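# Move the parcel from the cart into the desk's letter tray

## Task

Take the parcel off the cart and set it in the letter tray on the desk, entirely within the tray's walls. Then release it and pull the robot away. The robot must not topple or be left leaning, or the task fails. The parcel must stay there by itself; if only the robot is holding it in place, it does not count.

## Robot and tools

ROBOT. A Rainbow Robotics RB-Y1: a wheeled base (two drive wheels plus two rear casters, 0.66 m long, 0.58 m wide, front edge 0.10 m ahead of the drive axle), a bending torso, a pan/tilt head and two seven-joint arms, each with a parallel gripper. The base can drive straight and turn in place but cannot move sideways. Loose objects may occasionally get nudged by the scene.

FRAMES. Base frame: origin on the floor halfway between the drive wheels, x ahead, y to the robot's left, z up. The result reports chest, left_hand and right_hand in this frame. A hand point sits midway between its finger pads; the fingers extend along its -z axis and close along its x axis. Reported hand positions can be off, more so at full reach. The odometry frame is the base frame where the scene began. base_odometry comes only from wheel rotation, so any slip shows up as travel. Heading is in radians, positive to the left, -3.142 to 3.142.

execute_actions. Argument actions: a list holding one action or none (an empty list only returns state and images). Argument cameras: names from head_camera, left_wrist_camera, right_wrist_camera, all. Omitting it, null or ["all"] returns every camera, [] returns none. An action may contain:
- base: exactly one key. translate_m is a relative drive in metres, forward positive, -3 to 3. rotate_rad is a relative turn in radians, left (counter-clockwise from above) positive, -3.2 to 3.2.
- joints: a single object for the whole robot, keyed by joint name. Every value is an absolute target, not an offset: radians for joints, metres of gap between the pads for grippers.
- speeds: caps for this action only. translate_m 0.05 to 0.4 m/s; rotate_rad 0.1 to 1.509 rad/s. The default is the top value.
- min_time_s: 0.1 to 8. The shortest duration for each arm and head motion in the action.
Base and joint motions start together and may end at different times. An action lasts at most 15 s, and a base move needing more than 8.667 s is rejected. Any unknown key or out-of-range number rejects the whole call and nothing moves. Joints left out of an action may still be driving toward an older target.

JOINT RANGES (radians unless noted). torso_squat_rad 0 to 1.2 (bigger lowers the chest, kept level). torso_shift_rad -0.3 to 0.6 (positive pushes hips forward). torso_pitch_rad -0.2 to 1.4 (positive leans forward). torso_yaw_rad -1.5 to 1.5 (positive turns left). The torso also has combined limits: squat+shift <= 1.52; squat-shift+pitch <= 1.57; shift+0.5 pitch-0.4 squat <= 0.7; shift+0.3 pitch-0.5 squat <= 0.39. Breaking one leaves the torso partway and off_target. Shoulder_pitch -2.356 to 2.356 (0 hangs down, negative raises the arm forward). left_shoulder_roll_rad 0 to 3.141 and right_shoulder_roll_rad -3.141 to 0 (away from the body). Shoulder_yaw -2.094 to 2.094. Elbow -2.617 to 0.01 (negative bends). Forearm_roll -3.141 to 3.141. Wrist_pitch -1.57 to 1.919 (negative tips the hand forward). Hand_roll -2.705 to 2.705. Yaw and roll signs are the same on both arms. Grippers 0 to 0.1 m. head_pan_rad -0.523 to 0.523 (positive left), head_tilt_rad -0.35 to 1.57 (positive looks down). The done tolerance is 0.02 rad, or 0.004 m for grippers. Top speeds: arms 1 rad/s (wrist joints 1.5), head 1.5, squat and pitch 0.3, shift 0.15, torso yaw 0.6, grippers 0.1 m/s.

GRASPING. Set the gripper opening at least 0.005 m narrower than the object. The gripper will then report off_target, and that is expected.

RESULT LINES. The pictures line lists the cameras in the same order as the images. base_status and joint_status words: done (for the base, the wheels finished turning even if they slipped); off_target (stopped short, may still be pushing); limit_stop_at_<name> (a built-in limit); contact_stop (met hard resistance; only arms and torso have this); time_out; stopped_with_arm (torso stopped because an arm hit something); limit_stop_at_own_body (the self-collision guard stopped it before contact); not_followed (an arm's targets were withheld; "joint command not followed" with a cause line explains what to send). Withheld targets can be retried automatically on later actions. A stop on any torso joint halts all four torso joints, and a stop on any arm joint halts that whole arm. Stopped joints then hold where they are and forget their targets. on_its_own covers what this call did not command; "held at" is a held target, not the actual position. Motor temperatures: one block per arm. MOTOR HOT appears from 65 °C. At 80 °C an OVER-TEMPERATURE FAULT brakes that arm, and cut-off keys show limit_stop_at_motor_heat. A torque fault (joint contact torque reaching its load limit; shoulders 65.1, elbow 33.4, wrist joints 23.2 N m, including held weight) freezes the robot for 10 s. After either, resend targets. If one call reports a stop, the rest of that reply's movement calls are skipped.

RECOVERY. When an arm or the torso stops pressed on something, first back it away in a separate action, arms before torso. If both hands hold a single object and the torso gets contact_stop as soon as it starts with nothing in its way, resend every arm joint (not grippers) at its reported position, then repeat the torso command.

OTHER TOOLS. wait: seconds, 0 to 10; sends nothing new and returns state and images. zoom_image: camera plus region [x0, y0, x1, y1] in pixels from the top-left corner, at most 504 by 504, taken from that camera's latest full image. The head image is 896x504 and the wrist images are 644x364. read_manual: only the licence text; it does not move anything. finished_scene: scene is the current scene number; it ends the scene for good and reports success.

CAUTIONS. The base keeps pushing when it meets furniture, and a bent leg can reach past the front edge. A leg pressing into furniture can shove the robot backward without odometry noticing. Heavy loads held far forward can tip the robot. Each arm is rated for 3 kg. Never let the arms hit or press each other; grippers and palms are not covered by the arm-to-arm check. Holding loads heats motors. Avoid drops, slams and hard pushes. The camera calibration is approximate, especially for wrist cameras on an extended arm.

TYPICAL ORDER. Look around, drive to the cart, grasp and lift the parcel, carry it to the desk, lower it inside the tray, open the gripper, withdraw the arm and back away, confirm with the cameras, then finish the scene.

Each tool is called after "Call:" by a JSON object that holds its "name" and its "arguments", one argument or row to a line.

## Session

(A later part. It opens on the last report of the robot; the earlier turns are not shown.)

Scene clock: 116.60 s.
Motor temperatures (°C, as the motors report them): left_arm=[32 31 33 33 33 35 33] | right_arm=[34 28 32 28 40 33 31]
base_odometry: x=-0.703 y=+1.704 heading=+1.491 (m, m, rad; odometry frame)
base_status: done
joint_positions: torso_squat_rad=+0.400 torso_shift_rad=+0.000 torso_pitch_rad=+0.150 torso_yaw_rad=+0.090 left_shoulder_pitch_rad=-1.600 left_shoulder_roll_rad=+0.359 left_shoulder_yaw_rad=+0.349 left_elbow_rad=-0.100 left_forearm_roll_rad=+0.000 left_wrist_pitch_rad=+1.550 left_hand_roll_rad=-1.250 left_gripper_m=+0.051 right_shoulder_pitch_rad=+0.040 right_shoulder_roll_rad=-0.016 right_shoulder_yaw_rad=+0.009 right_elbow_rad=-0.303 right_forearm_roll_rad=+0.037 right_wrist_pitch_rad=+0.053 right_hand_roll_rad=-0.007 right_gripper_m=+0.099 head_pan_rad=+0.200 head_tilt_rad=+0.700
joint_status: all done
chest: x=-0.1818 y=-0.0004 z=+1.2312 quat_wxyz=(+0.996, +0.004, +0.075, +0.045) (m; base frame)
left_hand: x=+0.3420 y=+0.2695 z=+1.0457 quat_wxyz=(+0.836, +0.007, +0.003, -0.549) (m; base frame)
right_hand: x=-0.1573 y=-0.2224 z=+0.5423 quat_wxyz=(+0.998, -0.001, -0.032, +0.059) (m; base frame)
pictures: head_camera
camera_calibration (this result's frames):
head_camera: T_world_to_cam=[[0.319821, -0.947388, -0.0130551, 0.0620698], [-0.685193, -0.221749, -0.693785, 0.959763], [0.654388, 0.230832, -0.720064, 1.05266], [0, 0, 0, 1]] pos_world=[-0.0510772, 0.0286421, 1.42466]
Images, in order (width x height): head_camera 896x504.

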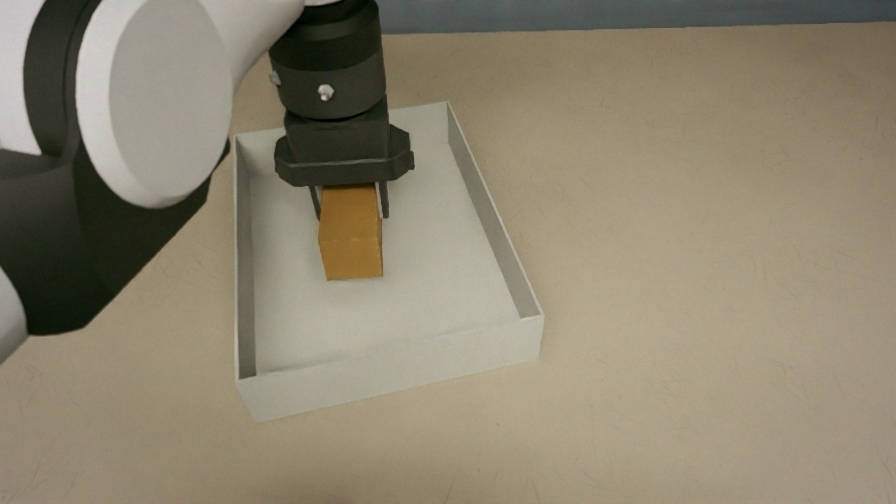

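Call:
{"name": "execute_actions", "arguments": {
  "actions": [
    {"joints":{"torso_squat_rad":0.51}}
  ],
  "cameras": ["head_camera"]
}}

Scene clock: 120.70 s.
Motor temperatures (°C, as the motors report them): left_arm=[32 31 33 33 33 35 33] | right_arm=[34 28 32 28 40 33 31]
base_odometry: x=-0.703 y=+1.704 heading=+1.491 (m, m, rad; odometry frame)
base_status: not commanded
joint_positions: torso_squat_rad=+0.510 torso_shift_rad=+0.000 torso_pitch_rad=+0.150 torso_yaw_rad=+0.090 left_shoulder_pitch_rad=-1.600 left_shoulder_roll_rad=+0.359 left_shoulder_yaw_rad=+0.349 left_elbow_rad=-0.100 left_forearm_roll_rad=+0.000 left_wrist_pitch_rad=+1.550 left_hand_roll_rad=-1.250 left_gripper_m=+0.051 right_shoulder_pitch_rad=+0.040 right_shoulder_roll_rad=-0.016 right_shoulder_yaw_rad=+0.009 right_elbow_rad=-0.303 right_forearm_roll_rad=+0.037 right_wrist_pitch_rad=+0.053 right_hand_roll_rad=-0.007 right_gripper_m=+0.099 head_pan_rad=+0.200 head_tilt_rad=+0.700
joint_status: all done
chest: x=-0.1818 y=-0.0004 z=+1.1974 quat_wxyz=(+0.996, +0.004, +0.075, +0.045) (m; base frame)
left_hand: x=+0.3420 y=+0.2695 z=+1.0118 quat_wxyz=(+0.836, +0.007, +0.003, -0.549) (m; base frame)
right_hand: x=-0.1573 y=-0.2224 z=+0.5085 quat_wxyz=(+0.998, -0.001, -0.032, +0.059) (m; base frame)
pictures: head_camera
camera_calibration (this result's frames):
head_camera: T_world_to_cam=[[0.319822, -0.947388, -0.0130527, 0.0616352], [-0.685192, -0.22175, -0.693786, 0.936297], [0.65439, 0.230831, -0.720063, 1.02831], [0, 0, 0, 1]] pos_world=[-0.0510832, 0.0286509, 1.39084]
Images, in order (width x height): head_camera 896x504.

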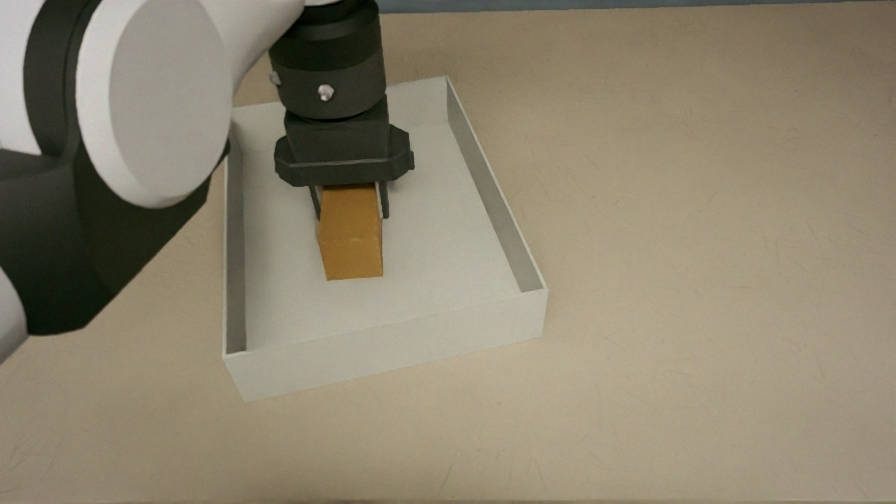

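Call:
{"name": "execute_actions", "arguments": {
  "actions": [
    {"joints":{"torso_squat_rad":0.555}}
  ],
  "cameras": ["head_camera","left_wrist_camera"]
}}

Scene clock: 128.53 s.
Motor temperatures (°C, as the motors report them): left_arm=[32 31 33 33 33 35 33] | right_arm=[34 28 32 28 40 33 31]
base_odometry: x=-0.703 y=+1.704 heading=+1.492 (m, m, rad; odometry frame)
base_status: not commanded
joint_positions: torso_squat_rad=+0.555 torso_shift_rad=-0.001 torso_pitch_rad=+0.147 torso_yaw_rad=+0.090 left_shoulder_pitch_rad=-1.607 left_shoulder_roll_rad=+0.362 left_shoulder_yaw_rad=+0.349 left_elbow_rad=-0.103 left_forearm_roll_rad=+0.000 left_wrist_pitch_rad=+1.551 left_hand_roll_rad=-1.250 left_gripper_m=+0.051 right_shoulder_pitch_rad=+0.040 right_shoulder_roll_rad=-0.016 right_shoulder_yaw_rad=+0.009 right_elbow_rad=-0.303 right_forearm_roll_rad=+0.037 right_wrist_pitch_rad=+0.053 right_hand_roll_rad=-0.007 right_gripper_m=+0.099 head_pan_rad=+0.200 head_tilt_rad=+0.700
joint_status: all done
chest: x=-0.1832 y=-0.0007 z=+1.1814 quat_wxyz=(+0.996, +0.004, +0.074, +0.045) (m; base frame)
left_hand: x=+0.3435 y=+0.2699 z=+1.0018 quat_wxyz=(+0.836, +0.010, -0.001, -0.548) (m; base frame)
right_hand: x=-0.1569 y=-0.2222 z=+0.4924 quat_wxyz=(+0.998, -0.001, -0.033, +0.059) (m; base frame)
pictures: head_camera, left_wrist_camera
camera_calibration (this result's frames):
head_camera: T_world_to_cam=[[0.320067, -0.947308, -0.0128335, 0.0614039], [-0.68346, -0.221498, -0.695573, 0.926701], [0.656079, 0.231401, -0.718341, 1.016], [0, 0, 0, 1]] pos_world=[-0.0528661, 0.0283271, 1.37521]
left_wrist_camera: T_world_to_cam=[[0.437325, -0.899242, 0.0105491, 0.0823881], [-0.713293, -0.339702, 0.613038, -0.24908], [-0.547685, -0.275621, -0.789983, 1.14073], [0, 0, 0, 1]] pos_world=[0.411062, 0.303883, 1.05298]
Images, in order (width x height): head_camera 896x504, left_wrist_camera 644x364.

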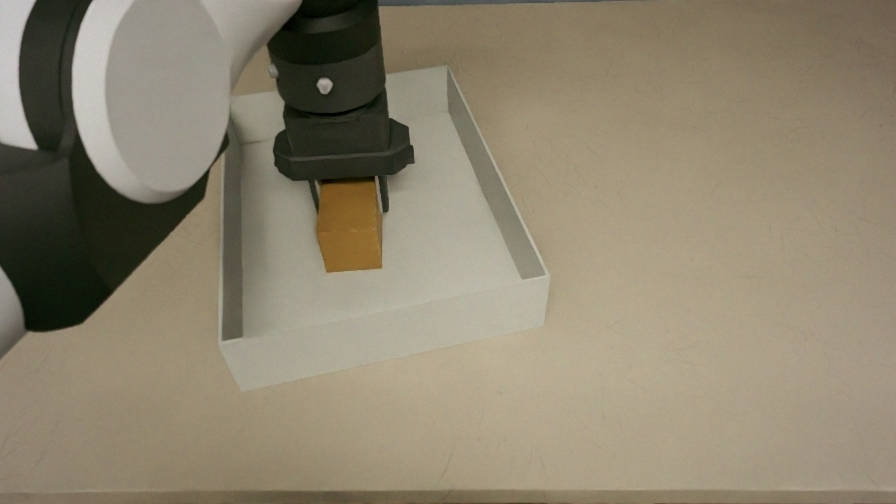

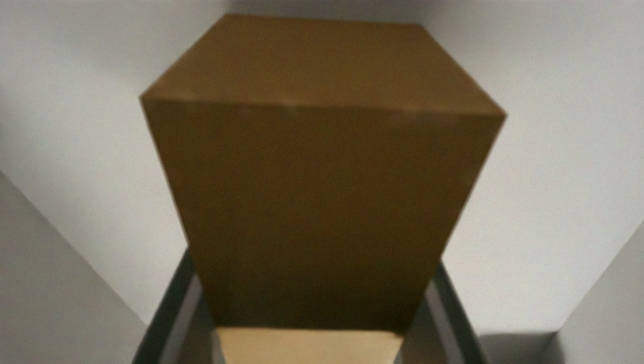

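Touching down.

Call:
{"name": "execute_actions", "arguments": {
  "actions": [
    {"joints":{"left_gripper_m":0.09,"torso_squat_rad":0.535}}
  ],
  "cameras": []
}}

Call:
{"name": "execute_actions", "arguments": {
  "actions": [
    {"joints":{"torso_squat_rad":0.2,"torso_pitch_rad":0.05}}
  ],
  "cameras": []
}}

Call:
{"name": "execute_actions", "arguments": {
  "actions": [
    {"base":{"translate_m":-0.6},"joints":{"head_tilt_rad":0.5,"head_pan_rad":-0.1,"torso_yaw_rad":0.4}}
  ],
  "cameras": ["head_camera"]
}}

Scene clock: 134.30 s.
Motor temperatures (°C, as the motors report them): left_arm=[32 31 33 33 33 35 33] | right_arm=[34 28 32 28 40 33 31]
base_odometry: x=-0.703 y=+1.704 heading=+1.492 (m, m, rad; odometry frame)
base_status: not commanded
joint_positions: torso_squat_rad=+0.535 torso_shift_rad=+0.000 torso_pitch_rad=+0.150 torso_yaw_rad=+0.090 left_shoulder_pitch_rad=-1.601 left_shoulder_roll_rad=+0.359 left_shoulder_yaw_rad=+0.349 left_elbow_rad=-0.100 left_forearm_roll_rad=+0.000 left_wrist_pitch_rad=+1.550 left_hand_roll_rad=-1.250 left_gripper_m=+0.090 right_shoulder_pitch_rad=+0.040 right_shoulder_roll_rad=-0.016 right_shoulder_yaw_rad=+0.009 right_elbow_rad=-0.303 right_forearm_roll_rad=+0.037 right_wrist_pitch_rad=+0.053 right_hand_roll_rad=-0.007 right_gripper_m=+0.099 head_pan_rad=+0.200 head_tilt_rad=+0.700
joint_status: all done
chest: x=-0.1819 y=-0.0005 z=+1.1886 quat_wxyz=(+0.996, +0.004, +0.075, +0.045) (m; base frame)
left_hand: x=+0.3421 y=+0.2695 z=+1.0036 quat_wxyz=(+0.836, +0.007, +0.003, -0.549) (m; base frame)
right_hand: x=-0.1573 y=-0.2223 z=+0.4997 quat_wxyz=(+0.998, -0.001, -0.032, +0.059) (m; base frame)
pictures: none
No camera images: the call's "cameras" was empty. Leave "cameras" out to get every camera's image.

Scene clock: 136.20 s.
Motor temperatures (°C, as the motors report them): left_arm=[32 31 33 33 33 35 33] | right_arm=[34 28 32 28 40 33 31]
base_odometry: x=-0.703 y=+1.704 heading=+1.492 (m, m, rad; odometry frame)
base_status: not commanded
joint_positions: torso_squat_rad=+0.200 torso_shift_rad=+0.000 torso_pitch_rad=+0.050 torso_yaw_rad=+0.090 left_shoulder_pitch_rad=-1.601 left_shoulder_roll_rad=+0.359 left_shoulder_yaw_rad=+0.349 left_elbow_rad=-0.100 left_forearm_roll_rad=+0.000 left_wrist_pitch_rad=+1.550 left_hand_roll_rad=-1.250 left_gripper_m=+0.090 right_shoulder_pitch_rad=+0.040 right_shoulder_roll_rad=-0.016 right_shoulder_yaw_rad=+0.009 right_elbow_rad=-0.303 right_forearm_roll_rad=+0.037 right_wrist_pitch_rad=+0.053 right_hand_roll_rad=-0.007 right_gripper_m=+0.099 head_pan_rad=+0.200 head_tilt_rad=+0.700
joint_status: all done
chest: x=-0.2126 y=-0.0005 z=+1.2756 quat_wxyz=(+0.999, +0.002, +0.025, +0.045) (m; base frame)
left_hand: x=+0.3272 y=+0.2695 z=+1.1435 quat_wxyz=(+0.835, +0.034, -0.039, -0.548) (m; base frame)
right_hand: x=-0.1194 y=-0.2223 z=+0.5925 quat_wxyz=(+0.995, -0.004, -0.082, +0.059) (m; base frame)
pictures: none
No camera images: the call's "cameras" was empty. Leave "cameras" out to get every camera's image.

Scene clock: 139.40 s.
Motor temperatures (°C, as the motors report them): left_arm=[32 31 33 33 33 35 33] | right_arm=[34 28 32 28 40 33 31]
base_odometry: x=-0.750 y=+1.106 heading=+1.493 (m, m, rad; odometry frame)
base_status: done
joint_positions: torso_squat_rad=+0.200 torso_shift_rad=+0.000 torso_pitch_rad=+0.050 torso_yaw_rad=+0.400 left_shoulder_pitch_rad=-1.600 left_shoulder_roll_rad=+0.359 left_shoulder_yaw_rad=+0.349 left_elbow_rad=-0.100 left_forearm_roll_rad=+0.000 left_wrist_pitch_rad=+1.550 left_hand_roll_rad=-1.250 left_gripper_m=+0.090 right_shoulder_pitch_rad=+0.040 right_shoulder_roll_rad=-0.016 right_shoulder_yaw_rad=+0.009 right_elbow_rad=-0.303 right_forearm_roll_rad=+0.037 right_wrist_pitch_rad=+0.053 right_hand_roll_rad=-0.007 right_gripper_m=+0.099 head_pan_rad=-0.100 head_tilt_rad=+0.500
joint_status: all done
chest: x=-0.2126 y=-0.0005 z=+1.2756 quat_wxyz=(+0.980, +0.005, +0.024, +0.199) (m; base frame)
left_hand: x=+0.2190 y=+0.4231 z=+1.1489 quat_wxyz=(+0.909, +0.046, -0.029, -0.413) (m; base frame)
right_hand: x=-0.0578 y=-0.1730 z=+0.5895 quat_wxyz=(+0.974, +0.016, -0.082, +0.211) (m; base frame)
pictures: head_camera
camera_calibration (this result's frames):
head_camera: T_world_to_cam=[[0.322044, -0.946399, 0.0248093, 0.0301238], [-0.45459, -0.17757, -0.872821, 1.26497], [0.830443, 0.269809, -0.487409, 0.809007], [0, 0, 0, 1]] pos_world=[-0.106493, 0.0348522, 1.49766]
Images, in order (width x height): head_camera 896x504.

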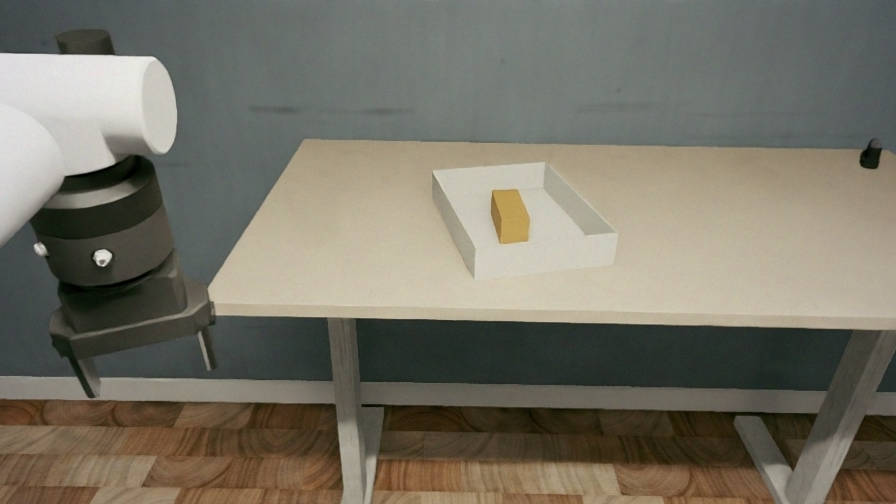

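Call:
{"name": "finished_scene", "arguments": {
  "scene": 1
}}

The scene is finished: the task was done.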